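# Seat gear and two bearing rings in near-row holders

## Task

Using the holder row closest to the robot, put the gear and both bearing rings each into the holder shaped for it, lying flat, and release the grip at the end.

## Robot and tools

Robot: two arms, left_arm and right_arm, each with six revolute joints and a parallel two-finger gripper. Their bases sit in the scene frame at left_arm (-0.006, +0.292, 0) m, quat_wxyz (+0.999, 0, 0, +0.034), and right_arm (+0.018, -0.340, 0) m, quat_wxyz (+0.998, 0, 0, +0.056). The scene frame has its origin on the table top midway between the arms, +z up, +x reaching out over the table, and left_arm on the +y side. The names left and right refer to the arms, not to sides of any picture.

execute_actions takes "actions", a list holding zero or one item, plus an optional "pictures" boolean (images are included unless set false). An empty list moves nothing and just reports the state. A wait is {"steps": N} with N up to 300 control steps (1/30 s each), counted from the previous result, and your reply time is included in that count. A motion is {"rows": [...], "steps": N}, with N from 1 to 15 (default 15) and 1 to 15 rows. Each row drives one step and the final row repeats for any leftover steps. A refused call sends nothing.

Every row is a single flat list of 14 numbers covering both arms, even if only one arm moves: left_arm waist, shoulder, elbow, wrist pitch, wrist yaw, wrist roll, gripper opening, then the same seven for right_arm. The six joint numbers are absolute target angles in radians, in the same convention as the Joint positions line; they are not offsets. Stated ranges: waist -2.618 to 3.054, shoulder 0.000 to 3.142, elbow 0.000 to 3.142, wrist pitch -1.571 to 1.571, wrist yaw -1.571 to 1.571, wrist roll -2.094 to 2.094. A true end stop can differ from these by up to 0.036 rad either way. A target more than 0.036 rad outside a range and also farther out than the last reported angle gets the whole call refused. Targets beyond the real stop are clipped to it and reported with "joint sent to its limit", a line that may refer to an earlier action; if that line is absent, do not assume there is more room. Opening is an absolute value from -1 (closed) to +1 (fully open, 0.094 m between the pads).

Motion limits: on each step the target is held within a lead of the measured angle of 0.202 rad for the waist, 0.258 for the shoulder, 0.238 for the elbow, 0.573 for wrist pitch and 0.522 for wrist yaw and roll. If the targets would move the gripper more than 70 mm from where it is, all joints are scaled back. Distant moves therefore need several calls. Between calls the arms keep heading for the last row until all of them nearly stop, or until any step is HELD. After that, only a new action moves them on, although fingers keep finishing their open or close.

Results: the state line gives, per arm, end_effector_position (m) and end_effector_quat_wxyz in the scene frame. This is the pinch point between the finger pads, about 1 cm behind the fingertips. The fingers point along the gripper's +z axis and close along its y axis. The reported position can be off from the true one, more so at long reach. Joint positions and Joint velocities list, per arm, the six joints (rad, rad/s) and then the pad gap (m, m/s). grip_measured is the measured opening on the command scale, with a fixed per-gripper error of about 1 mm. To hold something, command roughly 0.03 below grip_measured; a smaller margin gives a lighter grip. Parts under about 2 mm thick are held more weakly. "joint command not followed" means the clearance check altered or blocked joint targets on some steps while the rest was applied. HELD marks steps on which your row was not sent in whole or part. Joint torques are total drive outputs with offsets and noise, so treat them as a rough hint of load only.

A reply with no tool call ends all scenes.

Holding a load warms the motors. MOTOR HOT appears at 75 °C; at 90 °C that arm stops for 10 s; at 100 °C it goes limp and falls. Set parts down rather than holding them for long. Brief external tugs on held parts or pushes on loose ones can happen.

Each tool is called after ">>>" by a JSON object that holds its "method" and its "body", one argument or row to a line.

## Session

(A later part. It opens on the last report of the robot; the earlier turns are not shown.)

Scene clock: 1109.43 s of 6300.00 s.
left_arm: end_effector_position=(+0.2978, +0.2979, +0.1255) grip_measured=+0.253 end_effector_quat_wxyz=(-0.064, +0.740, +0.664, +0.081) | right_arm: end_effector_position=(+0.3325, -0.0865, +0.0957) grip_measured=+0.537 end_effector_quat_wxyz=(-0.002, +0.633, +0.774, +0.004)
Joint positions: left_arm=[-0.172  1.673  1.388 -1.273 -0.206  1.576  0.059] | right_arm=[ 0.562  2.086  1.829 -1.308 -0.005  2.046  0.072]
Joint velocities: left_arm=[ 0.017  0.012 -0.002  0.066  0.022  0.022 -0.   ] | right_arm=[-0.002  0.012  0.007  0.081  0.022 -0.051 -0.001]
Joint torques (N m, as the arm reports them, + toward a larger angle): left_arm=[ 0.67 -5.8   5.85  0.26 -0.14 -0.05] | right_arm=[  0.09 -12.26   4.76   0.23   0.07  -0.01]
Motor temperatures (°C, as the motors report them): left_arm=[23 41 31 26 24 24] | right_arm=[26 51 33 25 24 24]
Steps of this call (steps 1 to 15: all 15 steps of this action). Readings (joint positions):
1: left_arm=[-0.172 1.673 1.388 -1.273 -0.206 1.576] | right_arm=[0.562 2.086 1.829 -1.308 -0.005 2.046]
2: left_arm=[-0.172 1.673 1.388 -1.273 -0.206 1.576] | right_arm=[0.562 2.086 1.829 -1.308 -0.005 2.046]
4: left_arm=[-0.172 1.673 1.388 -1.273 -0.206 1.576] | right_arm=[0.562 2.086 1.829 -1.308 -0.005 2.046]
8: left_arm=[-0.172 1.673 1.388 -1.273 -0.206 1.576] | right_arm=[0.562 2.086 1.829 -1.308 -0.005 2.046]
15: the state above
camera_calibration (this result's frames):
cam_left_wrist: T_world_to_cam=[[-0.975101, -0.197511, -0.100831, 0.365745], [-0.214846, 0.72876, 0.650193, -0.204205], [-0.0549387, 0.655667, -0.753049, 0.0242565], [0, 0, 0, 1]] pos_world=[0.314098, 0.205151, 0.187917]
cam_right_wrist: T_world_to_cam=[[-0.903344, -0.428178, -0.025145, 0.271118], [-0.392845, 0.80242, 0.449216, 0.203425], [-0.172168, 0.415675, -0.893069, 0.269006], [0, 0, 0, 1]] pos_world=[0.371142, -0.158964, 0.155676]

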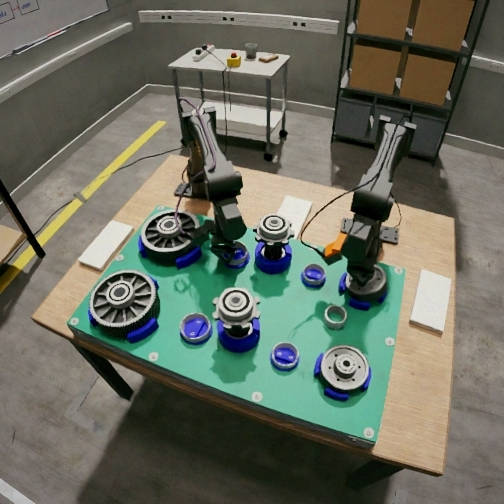

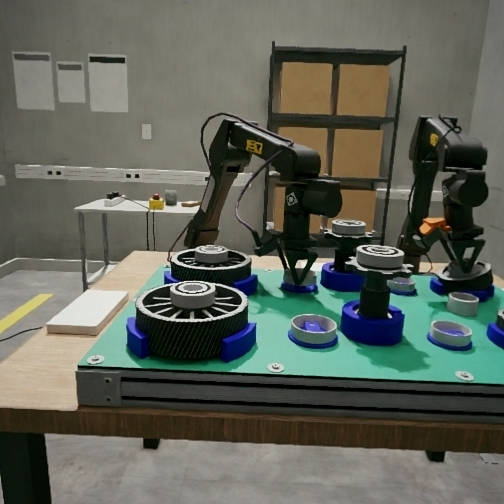

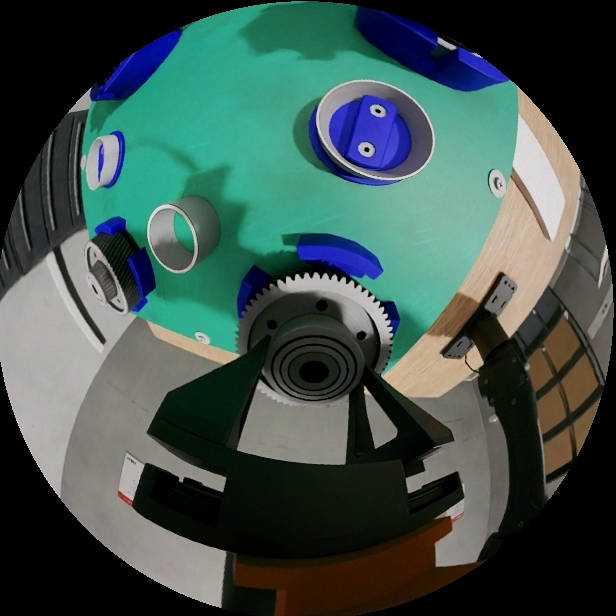

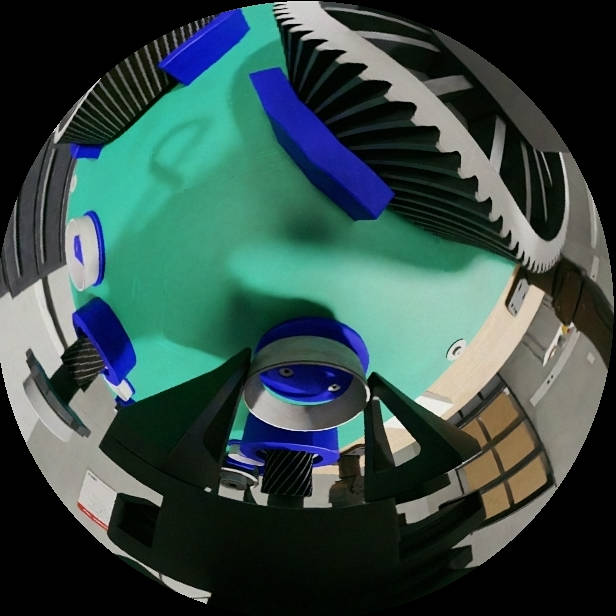

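>>> {"method": "execute_actions", "body": {
  "actions": [
    {"rows": [[-0.168,1.675,1.39,-1.28,-0.205,1.571,0.22,0.562,2.075,1.84,-1.315,0,2.05,0.512],[-0.17,1.67,1.405,-1.285,-0.205,1.571,0.22,0.562,2.075,1.85,-1.322,0,2.05,0.512],[-0.172,1.665,1.42,-1.29,-0.205,1.571,0.22,0.562,2.075,1.86,-1.328,0,2.05,0.512],[-0.172,1.66,1.435,-1.295,-0.205,1.571,0.22,0.562,2.075,1.868,-1.334,0,2.05,0.512],[-0.172,1.655,1.45,-1.30,-0.205,1.571,0.22,0.562,2.075,1.874,-1.34,0,2.05,0.512],[-0.172,1.65,1.465,-1.305,-0.205,1.571,0.22,0.562,2.075,1.876,-1.343,0,2.05,0.512],[-0.172,1.646,1.478,-1.312,-0.205,1.571,0.22,0.562,2.075,1.876,-1.343,0,2.05,0.512],[-0.172,1.642,1.49,-1.32,-0.205,1.571,0.22,0.562,2.075,1.876,-1.343,0,2.05,0.512],[-0.172,1.638,1.502,-1.33,-0.205,1.571,0.22,0.562,2.075,1.876,-1.343,0,2.05,0.512],[-0.172,1.635,1.514,-1.34,-0.205,1.571,0.22,0.562,2.075,1.876,-1.343,0,2.05,0.512],[-0.172,1.633,1.526,-1.35,-0.205,1.571,0.22,0.562,2.075,1.876,-1.343,0,2.05,0.512],[-0.172,1.631,1.538,-1.36,-0.205,1.571,0.22,0.562,2.075,1.876,-1.343,0,2.05,0.512],[-0.172,1.63,1.55,-1.37,-0.205,1.571,0.22,0.562,2.075,1.876,-1.343,0,2.05,0.512],[-0.172,1.63,1.56,-1.38,-0.205,1.571,0.22,0.562,2.075,1.876,-1.343,0,2.05,0.512],[-0.172,1.63,1.57,-1.39,-0.205,1.571,0.22,0.562,2.075,1.876,-1.343,0,2.05,0.512]], "steps": 15}
  ],
  "pictures": false
}}

>>> {"method": "execute_actions", "body": {
  "actions": [
    {"steps": 20}
  ]
}}

>>> {"method": "zoom_image", "body": {
  "camera": "cam_right_wrist",
  "region": [214, 290, 414, 450]
}}

Scene clock: 1140.57 s of 6300.00 s.
left_arm: end_effector_position=(+0.2992, +0.2960, +0.1378) grip_measured=+0.253 end_effector_quat_wxyz=(-0.065, +0.741, +0.665, +0.071) | right_arm: end_effector_position=(+0.3329, -0.0862, +0.1000) grip_measured=+0.537 end_effector_quat_wxyz=(-0.002, +0.633, +0.774, +0.005)
Joint positions: left_arm=[-0.171  1.691  1.46  -1.34  -0.193  1.576  0.059] | right_arm=[ 0.562  2.086  1.846 -1.323 -0.005  2.046  0.072]
Joint velocities: left_arm=[-0.022 -0.007  0.335 -0.359  0.168 -0.11  -0.001] | right_arm=[-0.002 -0.012 -0.007 -0.007  0.007  0.022 -0.001]
Joint torques (N m, as the arm reports them, + toward a larger angle): left_arm=[ -0.29 -11.07  14.86   0.2   -0.44  -0.02] | right_arm=[ -0.04 -12.12  10.06  -0.07   0.08   0.01]
Motor temperatures (°C, as the motors report them): left_arm=[23 41 31 26 24 24] | right_arm=[26 52 33 25 24 24]
Steps of this call (steps 1 to 15: the robot went on to your last target; steps 16 to 90: nothing new was sent; then 27.63 s passed at rest; steps 91 to 105: all 15 steps of this action). Readings (joint positions):
91: left_arm=[-0.172 1.673 1.388 -1.273 -0.206 1.576] | right_arm=[0.562 2.086 1.829 -1.308 -0.005 2.046]
92: left_arm=[-0.172 1.673 1.388 -1.273 -0.206 1.576] | right_arm=[0.562 2.086 1.829 -1.308 -0.005 2.046]
94: left_arm=[-0.172 1.673 1.390 -1.274 -0.206 1.576] | right_arm=[0.562 2.086 1.832 -1.310 -0.005 2.046]
98: left_arm=[-0.172 1.678 1.402 -1.284 -0.205 1.576] | right_arm=[0.562 2.086 1.843 -1.319 -0.005 2.046]
105: the state above

Scene clock: 1141.23 s of 6300.00 s.
left_arm: end_effector_position=(+0.2980, +0.2895, +0.1443) grip_measured=+0.253 end_effector_quat_wxyz=(-0.053, +0.742, +0.666, +0.057) | right_arm: end_effector_position=(+0.3325, -0.0865, +0.1000) grip_measured=+0.537 end_effector_quat_wxyz=(-0.002, +0.633, +0.774, +0.004)
Joint positions: left_arm=[-0.171  1.691  1.491 -1.372 -0.156  1.576  0.059] | right_arm=[ 0.562  2.086  1.846 -1.325 -0.005  2.046  0.072]
Joint velocities: left_arm=[-0.017 -0.007  0.012 -0.007 -0.051 -0.022  0.   ] | right_arm=[ 0.007 -0.017 -0.002 -0.037 -0.007  0.037 -0.   ]
Joint torques (N m, as the arm reports them, + toward a larger angle): left_arm=[ -0.29 -10.85  14.04   0.12  -0.48  -0.02] | right_arm=[  0.01 -12.18   9.94  -0.09   0.05   0.01]
Motor temperatures (°C, as the motors report them): left_arm=[23 41 31 26 24 24] | right_arm=[26 52 33 25 24 24]
Steps of this call (steps 1 to 20: the robot went on to your last target). Readings (joint positions):
1: left_arm=[-0.171 1.691 1.471 -1.350 -0.187 1.576] | right_arm=[0.562 2.086 1.846 -1.323 -0.005 2.046]
2: left_arm=[-0.171 1.691 1.480 -1.356 -0.179 1.576] | right_arm=[0.562 2.086 1.846 -1.324 -0.005 2.046]
4: left_arm=[-0.171 1.691 1.490 -1.361 -0.166 1.576] | right_arm=[0.562 2.086 1.846 -1.324 -0.005 2.046]
8: left_arm=[-0.171 1.691 1.491 -1.366 -0.164 1.576] | right_arm=[0.562 2.086 1.846 -1.324 -0.005 2.046]
20: the state above
camera_calibration (this result's frames):
cam_left_wrist: T_world_to_cam=[[-0.976636, -0.202882, -0.0708659, 0.363867], [-0.2026, 0.759254, 0.618455, -0.218191], [-0.0716681, 0.618363, -0.782618, 0.064069], [0, 0, 0, 1]] pos_world=[0.315752, 0.199867, 0.210869]
cam_right_wrist: T_world_to_cam=[[-0.903344, -0.428178, -0.025145, 0.271262], [-0.392845, 0.80242, 0.449216, 0.201473], [-0.172168, 0.415675, -0.893069, 0.272868], [0, 0, 0, 1]] pos_world=[0.37117, -0.158942, 0.160006]

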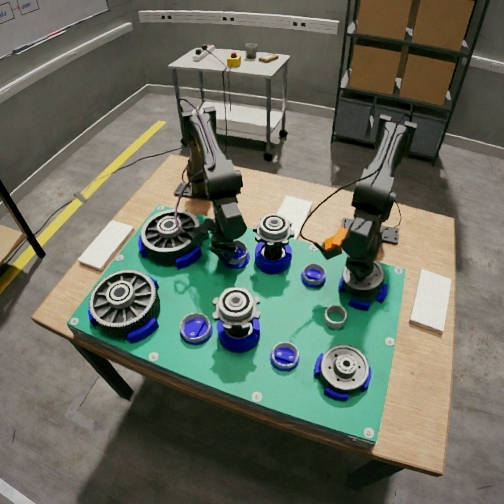

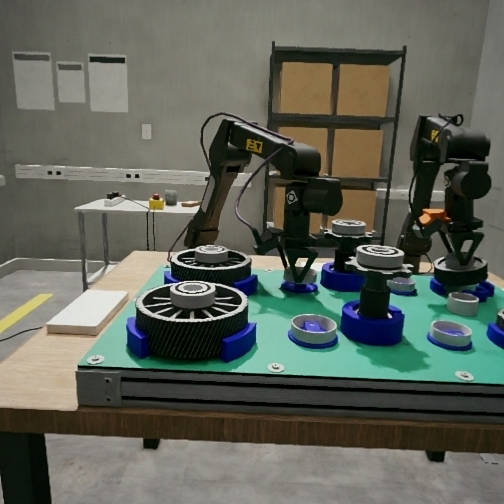

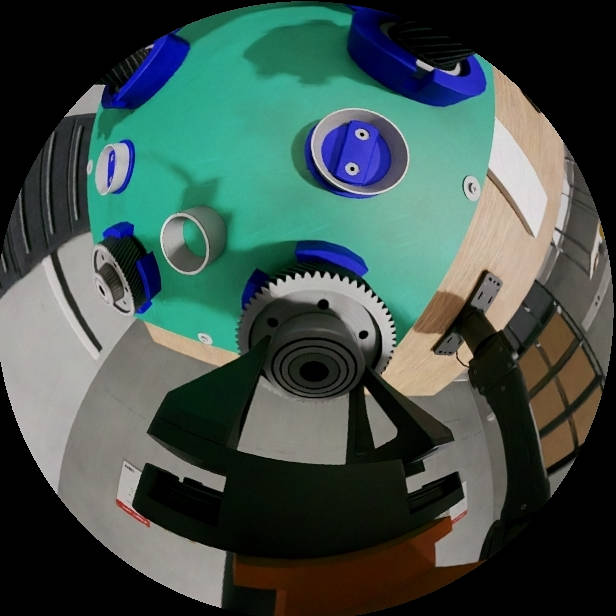

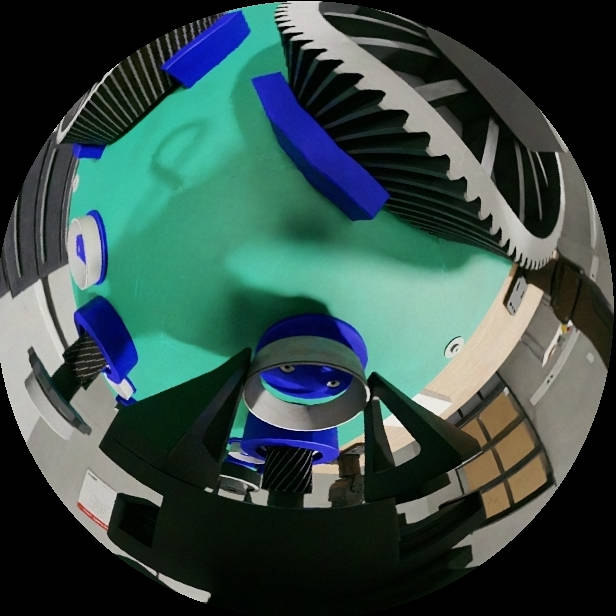

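Region (214, 290, 414, 450) of cam_right_wrist's 616x616 image, scaled by 2.520, with more detail than that image has; it fills the top 403 rows of this view, and the rest is white.

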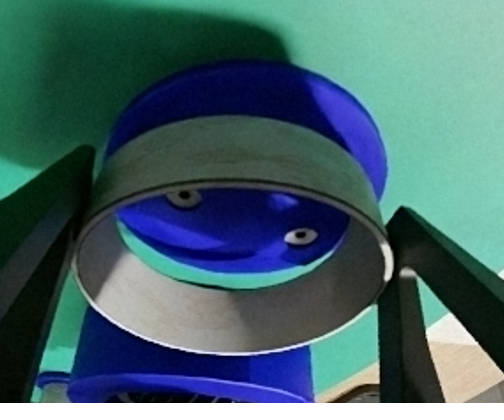

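>>> {"method": "execute_actions", "body": {
  "actions": [
    {"rows": [[-0.165,1.63,1.58,-1.395,-0.17,1.571,0.22,0.562,2.075,1.876,-1.348,0,2.05,0.512],[-0.158,1.63,1.59,-1.40,-0.16,1.575,0.22,0.562,2.075,1.876,-1.352,0,2.05,0.512],[-0.15,1.63,1.60,-1.406,-0.15,1.58,0.22,0.562,2.075,1.876,-1.355,0,2.05,0.512],[-0.14,1.63,1.61,-1.412,-0.138,1.585,0.22,0.562,2.075,1.876,-1.357,0,2.05,0.512],[-0.128,1.631,1.618,-1.418,-0.125,1.59,0.22,0.562,2.075,1.876,-1.357,0,2.05,0.512],[-0.116,1.632,1.624,-1.424,-0.112,1.595,0.22,0.562,2.075,1.876,-1.357,0,2.05,0.512],[-0.104,1.632,1.626,-1.43,-0.10,1.60,0.22,0.562,2.075,1.876,-1.357,0,2.05,0.512],[-0.092,1.632,1.626,-1.434,-0.087,1.605,0.22,0.562,2.075,1.876,-1.357,0,2.05,0.512],[-0.08,1.632,1.626,-1.436,-0.074,1.61,0.22,0.562,2.075,1.876,-1.357,0,2.05,0.512],[-0.068,1.632,1.626,-1.436,-0.061,1.61,0.22,0.562,2.075,1.876,-1.357,0,2.05,0.512],[-0.056,1.632,1.626,-1.436,-0.048,1.61,0.22,0.562,2.075,1.876,-1.357,0,2.05,0.512],[-0.044,1.632,1.626,-1.436,-0.035,1.61,0.22,0.562,2.075,1.876,-1.357,0,2.05,0.512],[-0.032,1.632,1.626,-1.436,-0.022,1.61,0.22,0.562,2.075,1.876,-1.357,0,2.05,0.512],[-0.021,1.632,1.626,-1.436,-0.01,1.61,0.22,0.562,2.075,1.876,-1.357,0,2.05,0.512],[-0.012,1.632,1.626,-1.436,0.0,1.61,0.22,0.562,2.075,1.876,-1.357,0,2.05,0.512]], "steps": 15}
  ],
  "pictures": false
}}

>>> {"method": "execute_actions", "body": {
  "actions": [
    {"steps": 25}
  ]
}}

>>> {"method": "zoom_image", "body": {
  "camera": "cam_right_wrist",
  "region": [214, 290, 414, 450]
}}

>>> {"method": "zoom_image", "body": {
  "camera": "cam_low",
  "region": [404, 200, 504, 320]
}}

Scene clock: 1162.20 s of 6300.00 s.
left_arm: end_effector_position=(+0.2996, +0.3090, +0.1562) grip_measured=+0.253 end_effector_quat_wxyz=(-0.007, +0.705, +0.709, +0.017) | right_arm: end_effector_position=(+0.3300, -0.0885, +0.1000) grip_measured=+0.537 end_effector_quat_wxyz=(-0.003, +0.633, +0.774, -0.003)
Joint positions: left_arm=[-0.035  1.691  1.546 -1.41  -0.034  1.596  0.059] | right_arm=[ 0.562  2.086  1.846 -1.338 -0.005  2.046  0.072]
Joint velocities: left_arm=[ 0.349  0.012  0.002 -0.037  0.139  0.007 -0.001] | right_arm=[-0.007 -0.022 -0.022  0.037 -0.022 -0.066  0.   ]
Joint torques (N m, as the arm reports them, + toward a larger angle): left_arm=[  0.26 -10.83  13.86   0.11  -0.03   0.02] | right_arm=[ -0.04 -12.06   9.86  -0.15   0.08   0.03]
Motor temperatures (°C, as the motors report them): left_arm=[23 45 37 26 24 24] | right_arm=[26 52 36 25 24 24]
Steps of this call (steps 1 to 15: the robot went on to your last target; steps 16 to 90: nothing new was sent; then 17.47 s passed at rest; steps 91 to 105: all 15 steps of this action). Readings (joint positions):
91: left_arm=[-0.171 1.691 1.491 -1.372 -0.154 1.576] | right_arm=[0.562 2.086 1.846 -1.325 -0.005 2.046]
92: left_arm=[-0.169 1.691 1.493 -1.373 -0.149 1.576] | right_arm=[0.562 2.086 1.846 -1.326 -0.005 2.046]
94: left_arm=[-0.163 1.691 1.502 -1.381 -0.131 1.576] | right_arm=[0.562 2.086 1.846 -1.329 -0.005 2.046]
98: left_arm=[-0.127 1.691 1.536 -1.402 -0.083 1.583] | right_arm=[0.562 2.086 1.846 -1.335 -0.005 2.046]
105: the state above

Scene clock: 1163.03 s of 6300.00 s.
left_arm: end_effector_position=(+0.2964, +0.3116, +0.1561) grip_measured=+0.253 end_effector_quat_wxyz=(-0.002, +0.697, +0.717, +0.003) | right_arm: end_effector_position=(+0.3300, -0.0885, +0.1000) grip_measured=+0.537 end_effector_quat_wxyz=(-0.003, +0.633, +0.774, -0.003)
Joint positions: left_arm=[-0.011  1.691  1.546 -1.422 -0.007  1.6    0.059] | right_arm=[ 0.562  2.086  1.846 -1.338 -0.005  2.046  0.072]
Joint velocities: left_arm=[-0.002 -0.007 -0.017  0.007  0.051 -0.022  0.001] | right_arm=[ 0.002 -0.007 -0.007  0.022  0.007 -0.081 -0.001]
Joint torques (N m, as the arm reports them, + toward a larger angle): left_arm=[ -0.11 -10.89  13.92   0.18   0.     0.07] | right_arm=[ -0.13 -12.18   9.95  -0.1    0.09   0.02]
Motor temperatures (°C, as the motors report them): left_arm=[23 45 37 26 24 24] | right_arm=[26 52 36 25 24 24]
Steps of this call (steps 1 to 25: the robot went on to your last target). Readings (joint positions):
1: left_arm=[-0.025 1.691 1.546 -1.413 -0.030 1.597] | right_arm=[0.562 2.086 1.846 -1.338 -0.005 2.046]
2: left_arm=[-0.018 1.691 1.546 -1.415 -0.028 1.597] | right_arm=[0.562 2.086 1.846 -1.338 -0.005 2.046]
4: left_arm=[-0.011 1.691 1.546 -1.419 -0.028 1.598] | right_arm=[0.562 2.086 1.846 -1.338 -0.005 2.046]
8: left_arm=[-0.011 1.691 1.546 -1.422 -0.018 1.599] | right_arm=[0.562 2.086 1.846 -1.338 -0.005 2.046]
25: the state above
camera_calibration (this result's frames):
cam_left_wrist: T_world_to_cam=[[-0.939699, -0.340704, -0.0297641, 0.393128], [-0.308947, 0.808328, 0.501156, -0.208027], [-0.146687, 0.480131, -0.864845, 0.137639], [0, 0, 0, 1]] pos_world=[0.325342, 0.236009, 0.234992]
cam_right_wrist: T_world_to_cam=[[-0.903535, -0.428331, -0.0125228, 0.266911], [-0.388305, 0.806046, 0.446664, 0.201175], [-0.181226, 0.408439, -0.894614, 0.275778], [0, 0, 0, 1]] pos_world=[0.369259, -0.160469, 0.160199]

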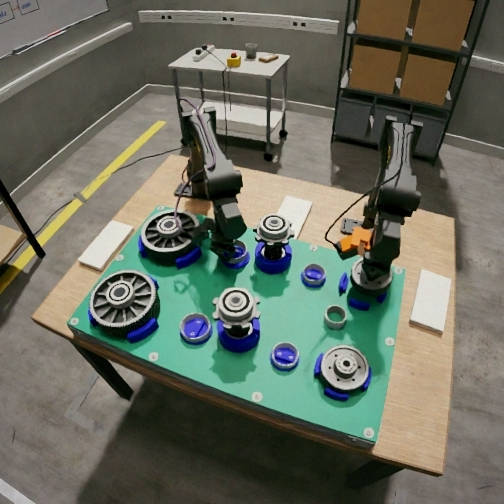

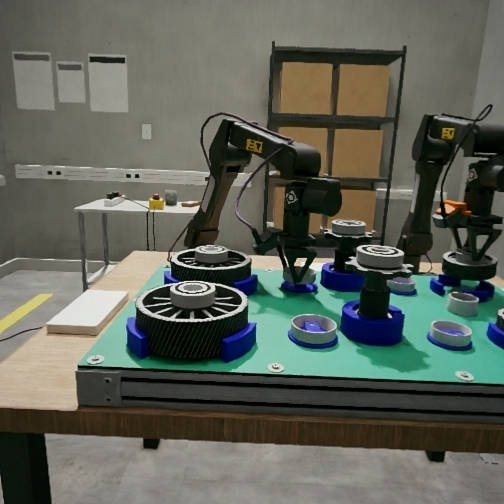

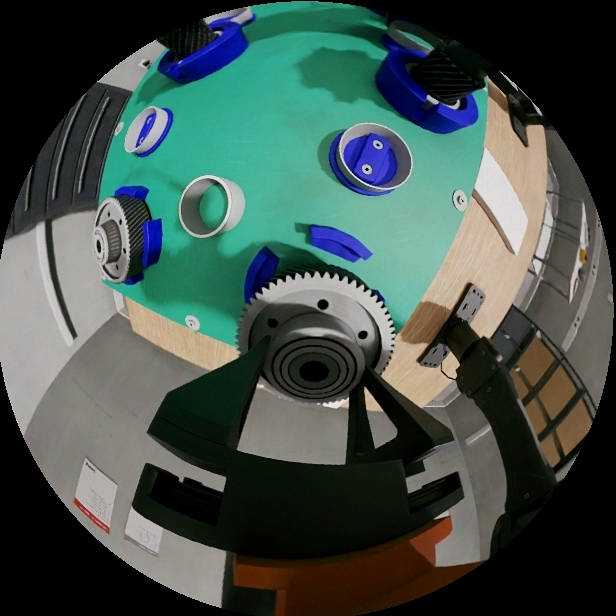

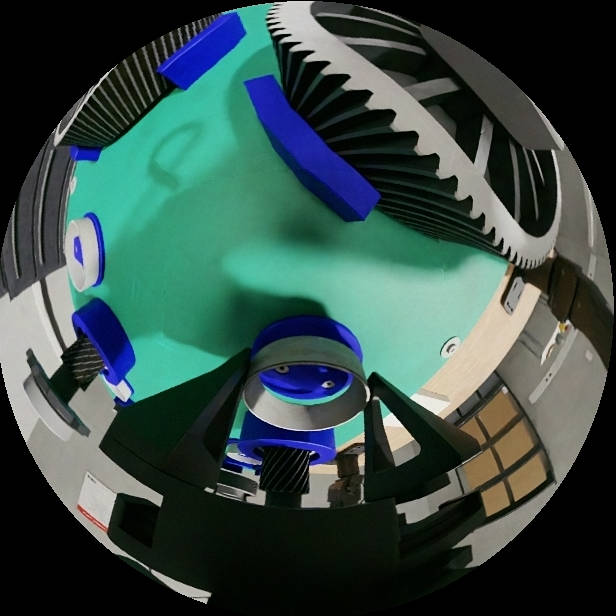

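Region (214, 290, 414, 450) of cam_right_wrist's 616x616 image, scaled by 2.520, with more detail than that image has; it fills the top 403 rows of this view, and the rest is white.

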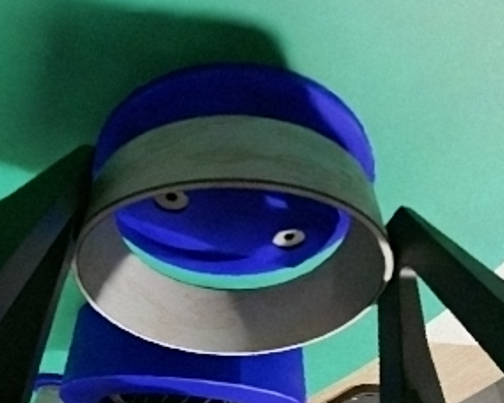

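Region (404, 200, 504, 320) of cam_low's 504x504 image, scaled by 4.200, with more detail than that image has.

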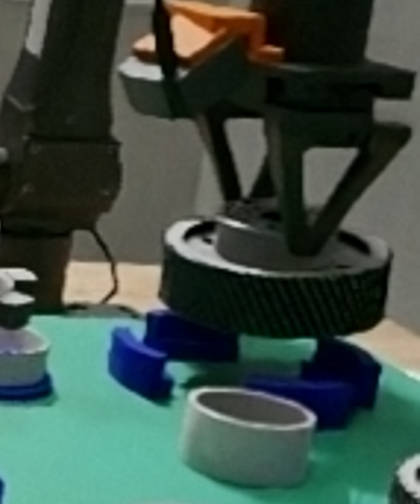

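>>> {"method": "execute_actions", "body": {
  "actions": [
    {"rows": [[-0.02,1.632,1.60,-1.425,0,1.61,0.22,0.562,2.075,1.84,-1.336,0,2.05,0.512],[-0.025,1.632,1.585,-1.42,0,1.61,0.22,0.562,2.075,1.834,-1.334,0,2.05,0.512],[-0.03,1.632,1.575,-1.413,0,1.61,0.22,0.562,2.075,1.83,-1.33,0,2.05,0.512],[-0.03,1.632,1.567,-1.405,0,1.61,0.22,0.562,2.075,1.826,-1.326,0,2.05,0.512],[-0.03,1.632,1.559,-1.397,0,1.61,0.22,0.562,2.075,1.822,-1.322,0,2.05,0.512],[-0.03,1.632,1.551,-1.389,0,1.61,0.22,0.562,2.075,1.818,-1.318,0,2.05,0.512],[-0.03,1.632,1.543,-1.381,0,1.61,0.22,0.562,2.075,1.814,-1.314,0,2.05,0.512],[-0.03,1.632,1.535,-1.373,0,1.61,0.22,0.562,2.075,1.81,-1.31,0,2.05,0.512],[-0.03,1.632,1.527,-1.365,0,1.61,0.22,0.562,2.075,1.806,-1.306,0,2.05,0.512],[-0.03,1.632,1.519,-1.357,0,1.61,0.22,0.562,2.075,1.803,-1.303,0,2.05,0.512],[-0.03,1.632,1.511,-1.349,0,1.61,0.22,0.562,2.075,1.803,-1.303,0,2.05,0.512],[-0.03,1.632,1.505,-1.343,0,1.61,0.22,0.562,2.075,1.803,-1.303,0,2.05,0.512],[-0.03,1.632,1.50,-1.34,0,1.61,0.22,0.562,2.075,1.803,-1.303,0,2.05,0.512]], "steps": 15}
  ],
  "pictures": false
}}

>>> {"method": "execute_actions", "body": {
  "actions": [
    {"steps": 20}
  ]
}}

>>> {"method": "zoom_image", "body": {
  "camera": "cam_right_wrist",
  "region": [214, 290, 414, 450]
}}

>>> {"method": "zoom_image", "body": {
  "camera": "cam_left_wrist",
  "region": [200, 220, 430, 430]
}}

Scene clock: 1184.27 s of 6300.00 s.
left_arm: end_effector_position=(+0.2927, +0.3066, +0.1339) grip_measured=+0.253 end_effector_quat_wxyz=(-0.007, +0.702, +0.712, -0.005) | right_arm: end_effector_position=(+0.3289, -0.0882, +0.0917) grip_measured=+0.537 end_effector_quat_wxyz=(-0.006, +0.633, +0.774, -0.003)
Joint positions: left_arm=[-0.024  1.691  1.458 -1.355 -0.003  1.6    0.059] | right_arm=[ 0.562  2.086  1.813 -1.307 -0.011  2.046  0.072]
Joint velocities: left_arm=[ 0.007  0.022 -0.12   0.125  0.037 -0.007 -0.   ] | right_arm=[-0.007  0.002 -0.022  0.066 -0.051  0.007  0.001]
Joint torques (N m, as the arm reports them, + toward a larger angle): left_arm=[ -0.43 -10.79  11.28   0.18  -0.05   0.07] | right_arm=[ -0.13 -12.24   6.37   0.08   0.13   0.04]
Motor temperatures (°C, as the motors report them): left_arm=[23 46 39 26 24 24] | right_arm=[26 53 37 24 24 24]
Steps of this call (steps 1 to 15: the robot went on to your last target; steps 16 to 90: nothing new was sent; then 17.73 s passed at rest; steps 91 to 105: all 15 steps of this action). Readings (joint positions):
91: left_arm=[-0.011 1.691 1.546 -1.422 -0.007 1.600] | right_arm=[0.562 2.086 1.846 -1.338 -0.005 2.046]
92: left_arm=[-0.011 1.691 1.546 -1.422 -0.007 1.600] | right_arm=[0.562 2.086 1.846 -1.338 -0.005 2.046]
94: left_arm=[-0.015 1.691 1.542 -1.419 -0.008 1.600] | right_arm=[0.562 2.086 1.844 -1.336 -0.005 2.046]
98: left_arm=[-0.023 1.691 1.512 -1.395 -0.004 1.600] | right_arm=[0.562 2.086 1.828 -1.325 -0.005 2.046]
105: the state above

Scene clock: 1184.93 s of 6300.00 s.
left_arm: end_effector_position=(+0.2965, +0.3068, +0.1330) grip_measured=+0.253 end_effector_quat_wxyz=(-0.002, +0.702, +0.712, +0.000) | right_arm: end_effector_position=(+0.3290, -0.0881, +0.0917) grip_measured=+0.537 end_effector_quat_wxyz=(-0.006, +0.633, +0.774, -0.003)
Joint positions: left_arm=[-0.024  1.691  1.454 -1.336 -0.003  1.6    0.059] | right_arm=[ 0.562  2.086  1.813 -1.306 -0.011  2.046  0.072]
Joint velocities: left_arm=[-0.012 -0.017 -0.012  0.037 -0.051 -0.051 -0.001] | right_arm=[-0.002  0.002 -0.002 -0.022 -0.007 -0.007 -0.001]
Joint torques (N m, as the arm reports them, + toward a larger angle): left_arm=[ -0.51 -10.78  11.07   0.19  -0.02   0.06] | right_arm=[  0.   -12.23   6.42   0.11   0.1    0.01]
Motor temperatures (°C, as the motors report them): left_arm=[23 46 39 26 24 24] | right_arm=[26 53 37 24 24 24]
Steps of this call (steps 1 to 20: the robot went on to your last target). Readings (joint positions):
1: left_arm=[-0.024 1.691 1.455 -1.353 -0.003 1.600] | right_arm=[0.562 2.086 1.813 -1.306 -0.011 2.046]
2: left_arm=[-0.024 1.691 1.454 -1.351 -0.003 1.600] | right_arm=[0.562 2.086 1.813 -1.306 -0.011 2.046]
4: left_arm=[-0.024 1.691 1.454 -1.348 -0.003 1.600] | right_arm=[0.562 2.086 1.813 -1.306 -0.011 2.046]
8: left_arm=[-0.024 1.691 1.454 -1.340 -0.003 1.600] | right_arm=[0.562 2.086 1.813 -1.306 -0.011 2.046]
20: the state above
camera_calibration (this result's frames):
cam_left_wrist: T_world_to_cam=[[-0.944544, -0.327504, -0.0240295, 0.38759], [-0.2951, 0.814432, 0.499616, -0.198333], [-0.144056, 0.479001, -0.865914, 0.119721], [0, 0, 0, 1]] pos_world=[0.324814, 0.23112, 0.212073]
cam_right_wrist: T_world_to_cam=[[-0.903769, -0.427916, -0.00943848, 0.265825], [-0.3858, 0.804873, 0.45093, 0.202881], [-0.185364, 0.411178, -0.892509, 0.269367], [0, 0, 0, 1]] pos_world=[0.368447, -0.160301, 0.151437]

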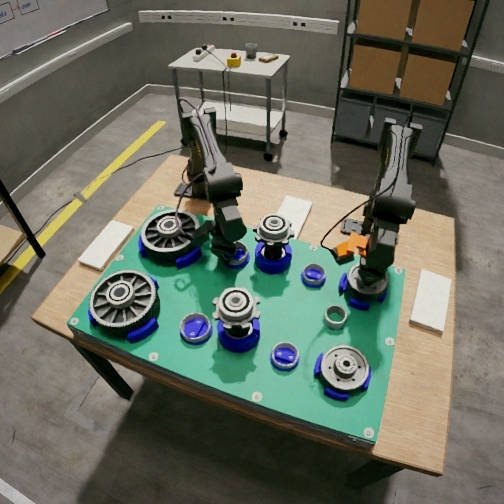

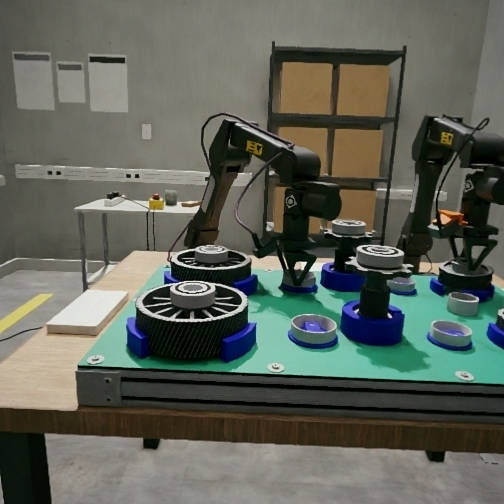

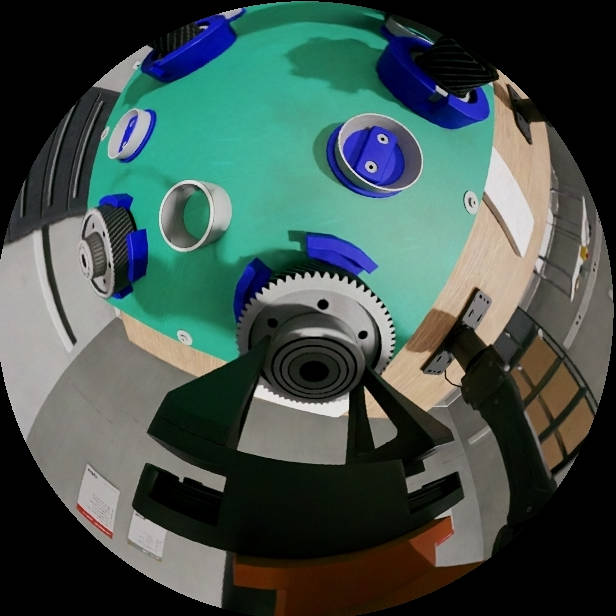

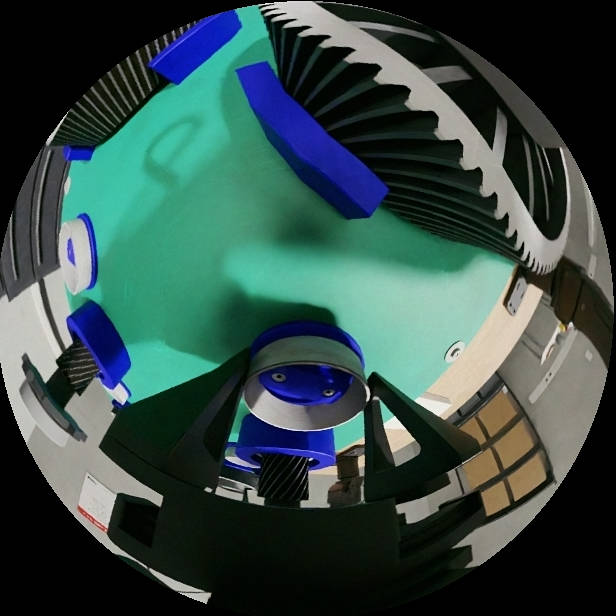

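Region (214, 290, 414, 450) of cam_right_wrist's 616x616 image, scaled by 2.520, with more detail than that image has; it fills the top 403 rows of this view, and the rest is white.

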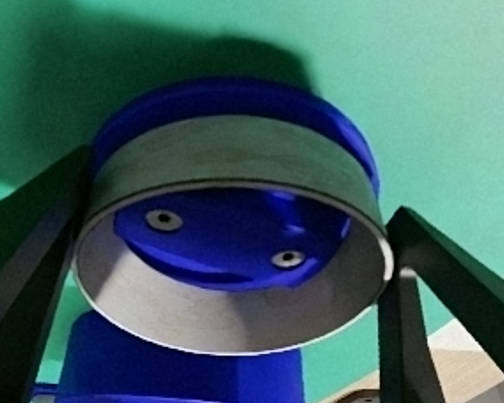

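Region (200, 220, 430, 430) of cam_left_wrist's 616x616 image, scaled by 2.191, with more detail than that image has; it fills the top 460 rows of this view, and the rest is white.

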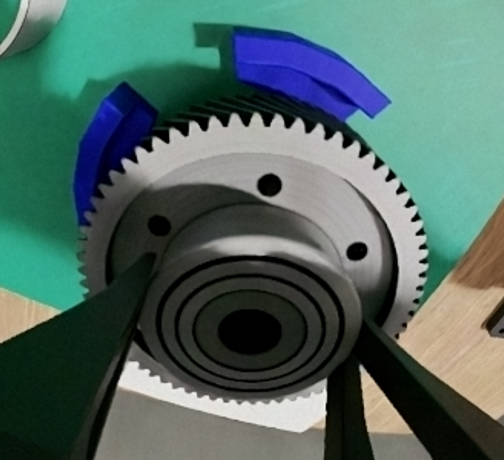

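>>> {"method": "execute_actions", "body": {
  "actions": [
    {"rows": [[-0.03,1.632,1.497,-1.337,0,1.61,0.22,0.562,2.075,1.799,-1.30,0,2.05,0.512],[-0.03,1.632,1.494,-1.334,0,1.61,0.22,0.562,2.075,1.795,-1.296,0,2.05,0.512],[-0.03,1.632,1.491,-1.331,0,1.61,0.22,0.562,2.075,1.791,-1.292,0,2.05,0.512],[-0.03,1.632,1.488,-1.328,0,1.61,0.22,0.562,2.075,1.787,-1.288,0,2.05,0.512],[-0.03,1.632,1.485,-1.325,0,1.61,0.22,0.562,2.075,1.783,-1.284,0,2.05,0.512],[-0.03,1.632,1.482,-1.322,0,1.61,0.22,0.562,2.075,1.78,-1.281,0,2.05,0.512],[-0.03,1.632,1.482,-1.322,0,1.61,0.22,0.562,2.075,1.778,-1.279,0,2.05,0.512]], "steps": 15}
  ]
}}

>>> {"method": "zoom_image", "body": {
  "camera": "cam_low",
  "region": [404, 200, 504, 320]
}}

Scene clock: 1199.03 s of 6300.00 s.
left_arm: end_effector_position=(+0.2973, +0.3070, +0.1312) grip_measured=+0.253 end_effector_quat_wxyz=(-0.002, +0.703, +0.712, +0.002) | right_arm: end_effector_position=(+0.3289, -0.0880, +0.0860) grip_measured=+0.537 end_effector_quat_wxyz=(-0.006, +0.633, +0.774, -0.002)
Joint positions: left_arm=[-0.025  1.691  1.447 -1.326 -0.005  1.601  0.059] | right_arm=[ 0.562  2.086  1.79  -1.283 -0.011  2.046  0.072]
Joint velocities: left_arm=[-0.007 -0.002 -0.002  0.007  0.051 -0.022  0.   ] | right_arm=[-0.002  0.002 -0.012 -0.051  0.051 -0.037  0.001]
Joint torques (N m, as the arm reports them, + toward a larger angle): left_arm=[ -0.46 -10.98  10.3    0.27   0.02   0.05] | right_arm=[ -0.03 -12.23   6.06   0.14   0.11   0.  ]
Motor temperatures (°C, as the motors report them): left_arm=[23 47 37 26 24 24] | right_arm=[26 53 35 24 24 24]
Steps of this call (steps 1 to 15: the robot went on to your last target; steps 16 to 90: nothing new was sent; then 10.60 s passed at rest; steps 91 to 105: all 15 steps of this action). Readings (joint positions):
91: left_arm=[-0.024 1.691 1.454 -1.336 -0.003 1.600] | right_arm=[0.562 2.086 1.813 -1.306 -0.011 2.046]
92: left_arm=[-0.024 1.691 1.454 -1.336 -0.003 1.600] | right_arm=[0.562 2.086 1.813 -1.306 -0.011 2.046]
94: left_arm=[-0.024 1.691 1.454 -1.335 -0.003 1.600] | right_arm=[0.562 2.086 1.808 -1.302 -0.011 2.046]
98: left_arm=[-0.024 1.691 1.448 -1.327 -0.003 1.600] | right_arm=[0.562 2.086 1.791 -1.284 -0.011 2.046]
105: the state above
camera_calibration (this result's frames):
cam_left_wrist: T_world_to_cam=[[-0.944967, -0.326009, -0.0274931, 0.388458], [-0.295338, 0.813865, 0.5004, -0.197266], [-0.140759, 0.480981, -0.865358, 0.116462], [0, 0, 0, 1]] pos_world=[0.325212, 0.231173, 0.210174]
cam_right_wrist: T_world_to_cam=[[-0.903764, -0.427903, -0.0104646, 0.265877], [-0.386094, 0.804417, 0.451491, 0.205382], [-0.184777, 0.412082, -0.892214, 0.264132], [0, 0, 0, 1]] pos_world=[0.368392, -0.160287, 0.145716]

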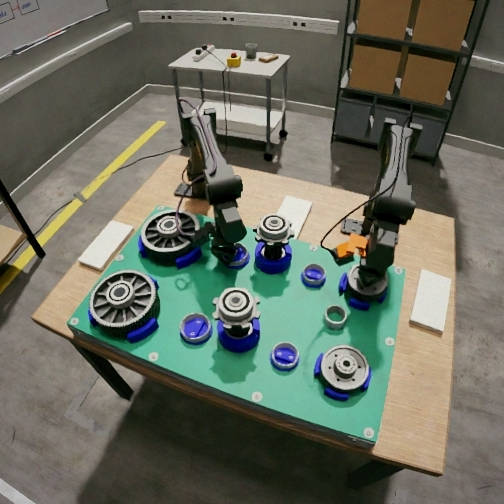

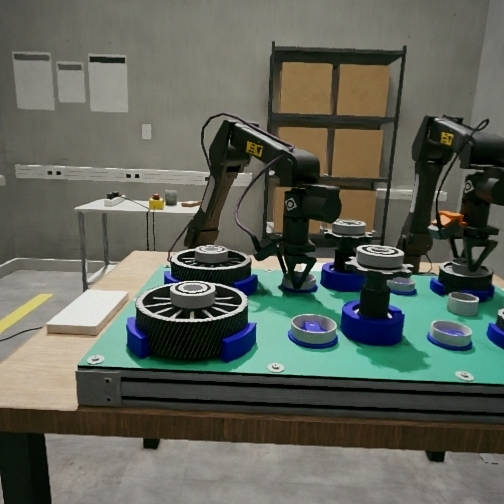

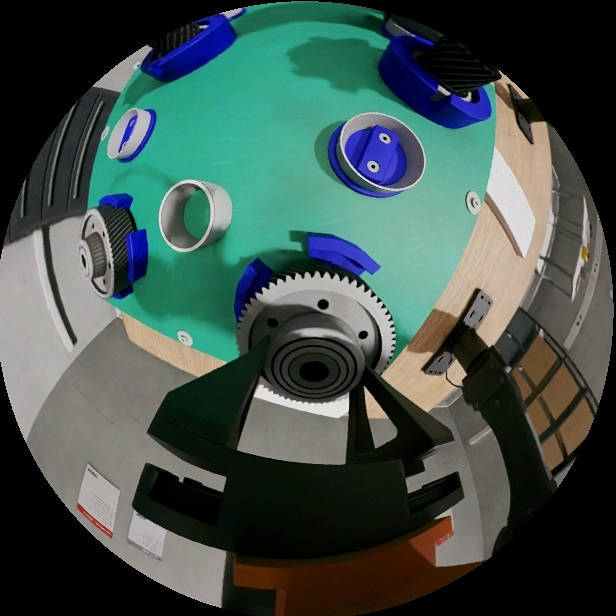

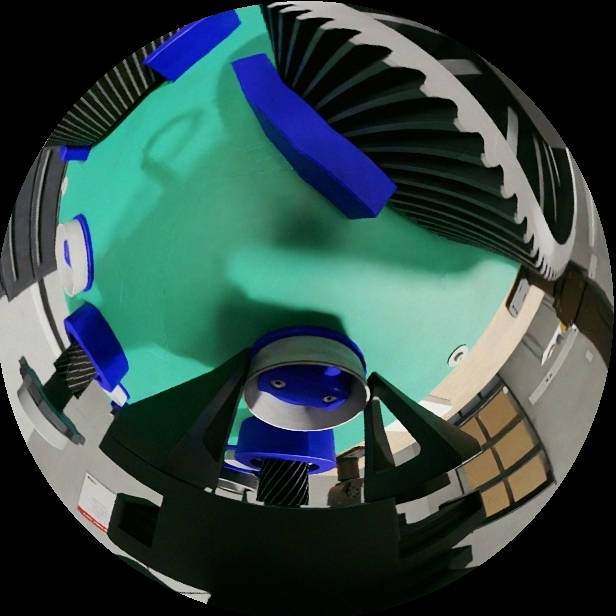

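Region (404, 200, 504, 320) of cam_low's 504x504 image, scaled by 4.200, with more detail than that image has.

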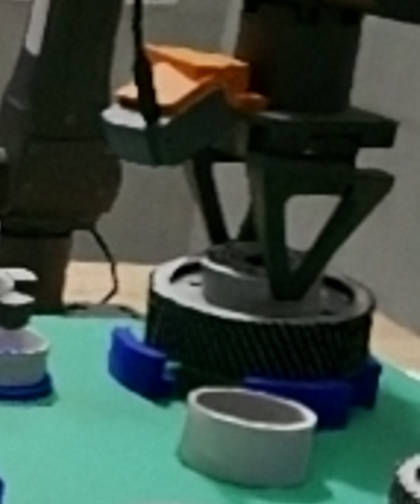

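>>> {"method": "execute_actions", "body": {
  "actions": [
    {"rows": [[-0.03,1.632,1.49,-1.322,0,1.61,0.22,0.562,2.075,1.774,-1.276,0,2.05,0.512],[-0.03,1.632,1.49,-1.322,0,1.61,0.22,0.562,2.075,1.77,-1.272,0,2.05,0.512],[-0.03,1.632,1.49,-1.322,0,1.61,0.22,0.562,2.075,1.766,-1.268,0,2.05,0.512],[-0.03,1.632,1.49,-1.322,0,1.61,0.22,0.562,2.075,1.763,-1.265,0,2.05,0.512]], "steps": 12}
  ]
}}

>>> {"method": "zoom_image", "body": {
  "camera": "cam_left_wrist",
  "region": [200, 220, 430, 430]
}}

>>> {"method": "zoom_image", "body": {
  "camera": "cam_high",
  "region": [320, 230, 420, 330]
}}

Scene clock: 1213.47 s of 6300.00 s.
left_arm: end_effector_position=(+0.2973, +0.3070, +0.1312) grip_measured=+0.253 end_effector_quat_wxyz=(-0.002, +0.703, +0.712, +0.002) | right_arm: end_effector_position=(+0.3289, -0.0881, +0.0854) grip_measured=+0.537 end_effector_quat_wxyz=(-0.006, +0.633, +0.774, -0.001)
Joint positions: left_arm=[-0.025  1.691  1.447 -1.326 -0.005  1.601  0.059] | right_arm=[ 0.562  2.083  1.784 -1.277 -0.011  2.046  0.072]
Joint velocities: left_arm=[ 0.007 -0.002 -0.007  0.007  0.007  0.022  0.   ] | right_arm=[-0.012 -0.007 -0.002  0.037 -0.037  0.007 -0.   ]
Joint torques (N m, as the arm reports them, + toward a larger angle): left_arm=[ -0.56 -10.93  10.91   0.29   0.02   0.06] | right_arm=[  0.05 -11.81   5.4    0.24   0.13   0.03]
Motor temperatures (°C, as the motors report them): left_arm=[23 47 36 26 24 24] | right_arm=[26 53 34 25 24 24]
Steps of this call (steps 1 to 15: the robot went on to your last target; steps 16 to 90: nothing new was sent; then 11.03 s passed at rest; steps 91 to 102: all 12 steps of this action). Readings (joint positions):
91: left_arm=[-0.025 1.691 1.447 -1.326 -0.005 1.601] | right_arm=[0.562 2.086 1.790 -1.283 -0.011 2.046]
92: left_arm=[-0.025 1.691 1.447 -1.326 -0.005 1.601] | right_arm=[0.562 2.086 1.790 -1.283 -0.011 2.046]
94: left_arm=[-0.025 1.691 1.447 -1.326 -0.005 1.601] | right_arm=[0.562 2.085 1.787 -1.280 -0.011 2.046]
98: left_arm=[-0.025 1.691 1.447 -1.326 -0.005 1.601] | right_arm=[0.562 2.083 1.784 -1.277 -0.011 2.046]
102: the state above
camera_calibration (this result's frames):
cam_left_wrist: T_world_to_cam=[[-0.944967, -0.326009, -0.0274931, 0.388458], [-0.295338, 0.813865, 0.5004, -0.197266], [-0.140759, 0.480981, -0.865358, 0.116462], [0, 0, 0, 1]] pos_world=[0.325212, 0.231173, 0.210174]
cam_right_wrist: T_world_to_cam=[[-0.903743, -0.427887, -0.0126921, 0.265958], [-0.386902, 0.803772, 0.451949, 0.205851], [-0.183181, 0.413356, -0.891954, 0.263156], [0, 0, 0, 1]] pos_world=[0.368207, -0.160434, 0.145065]

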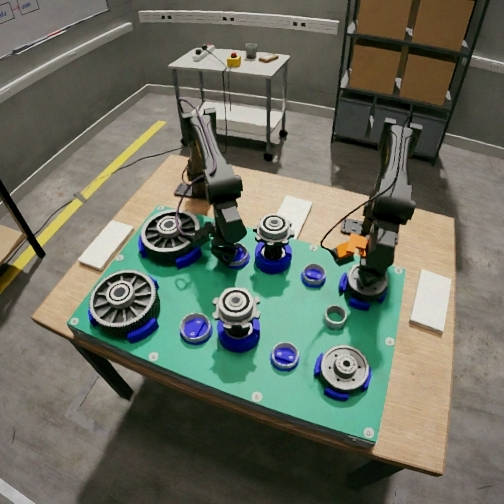

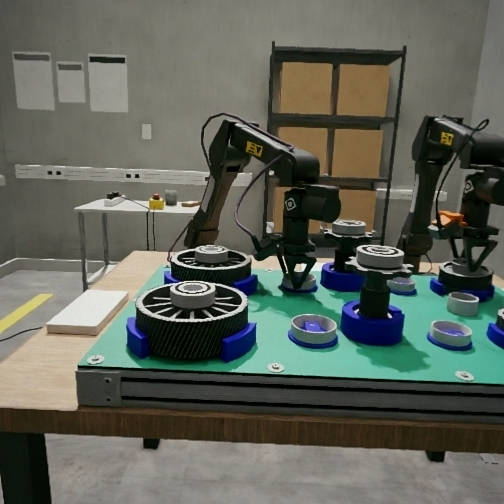

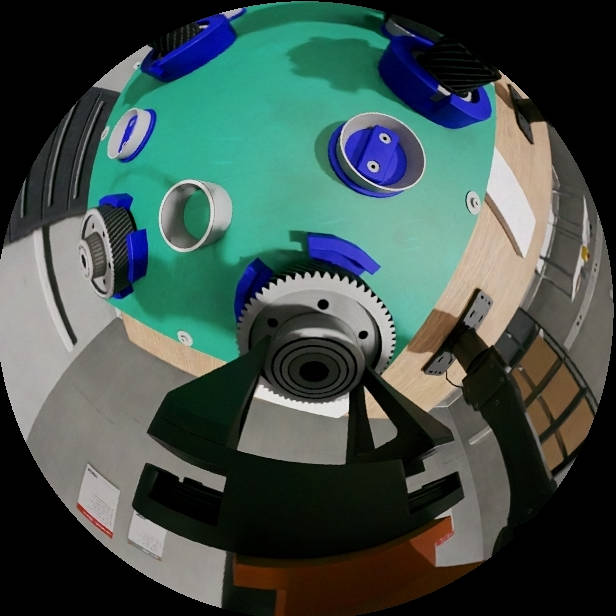

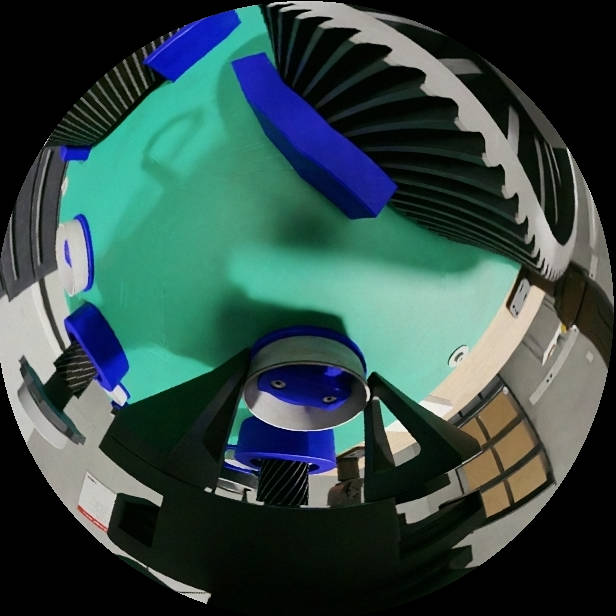

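Region (200, 220, 430, 430) of cam_left_wrist's 616x616 image, scaled by 2.191, with more detail than that image has; it fills the top 460 rows of this view, and the rest is white.

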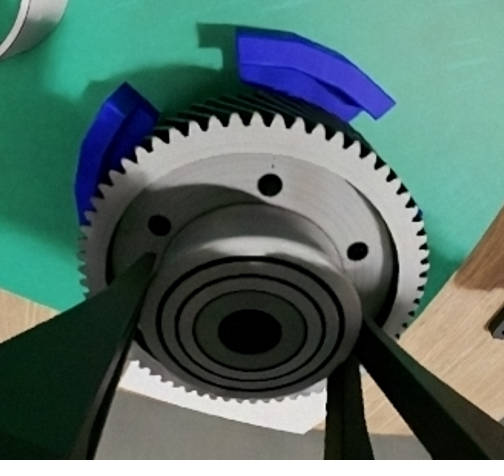

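Region (320, 230, 420, 330) of cam_high's 504x504 image, scaled by 5.040, with more detail than that image has.

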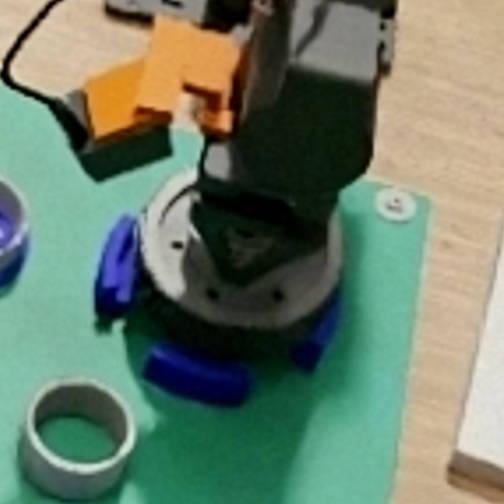

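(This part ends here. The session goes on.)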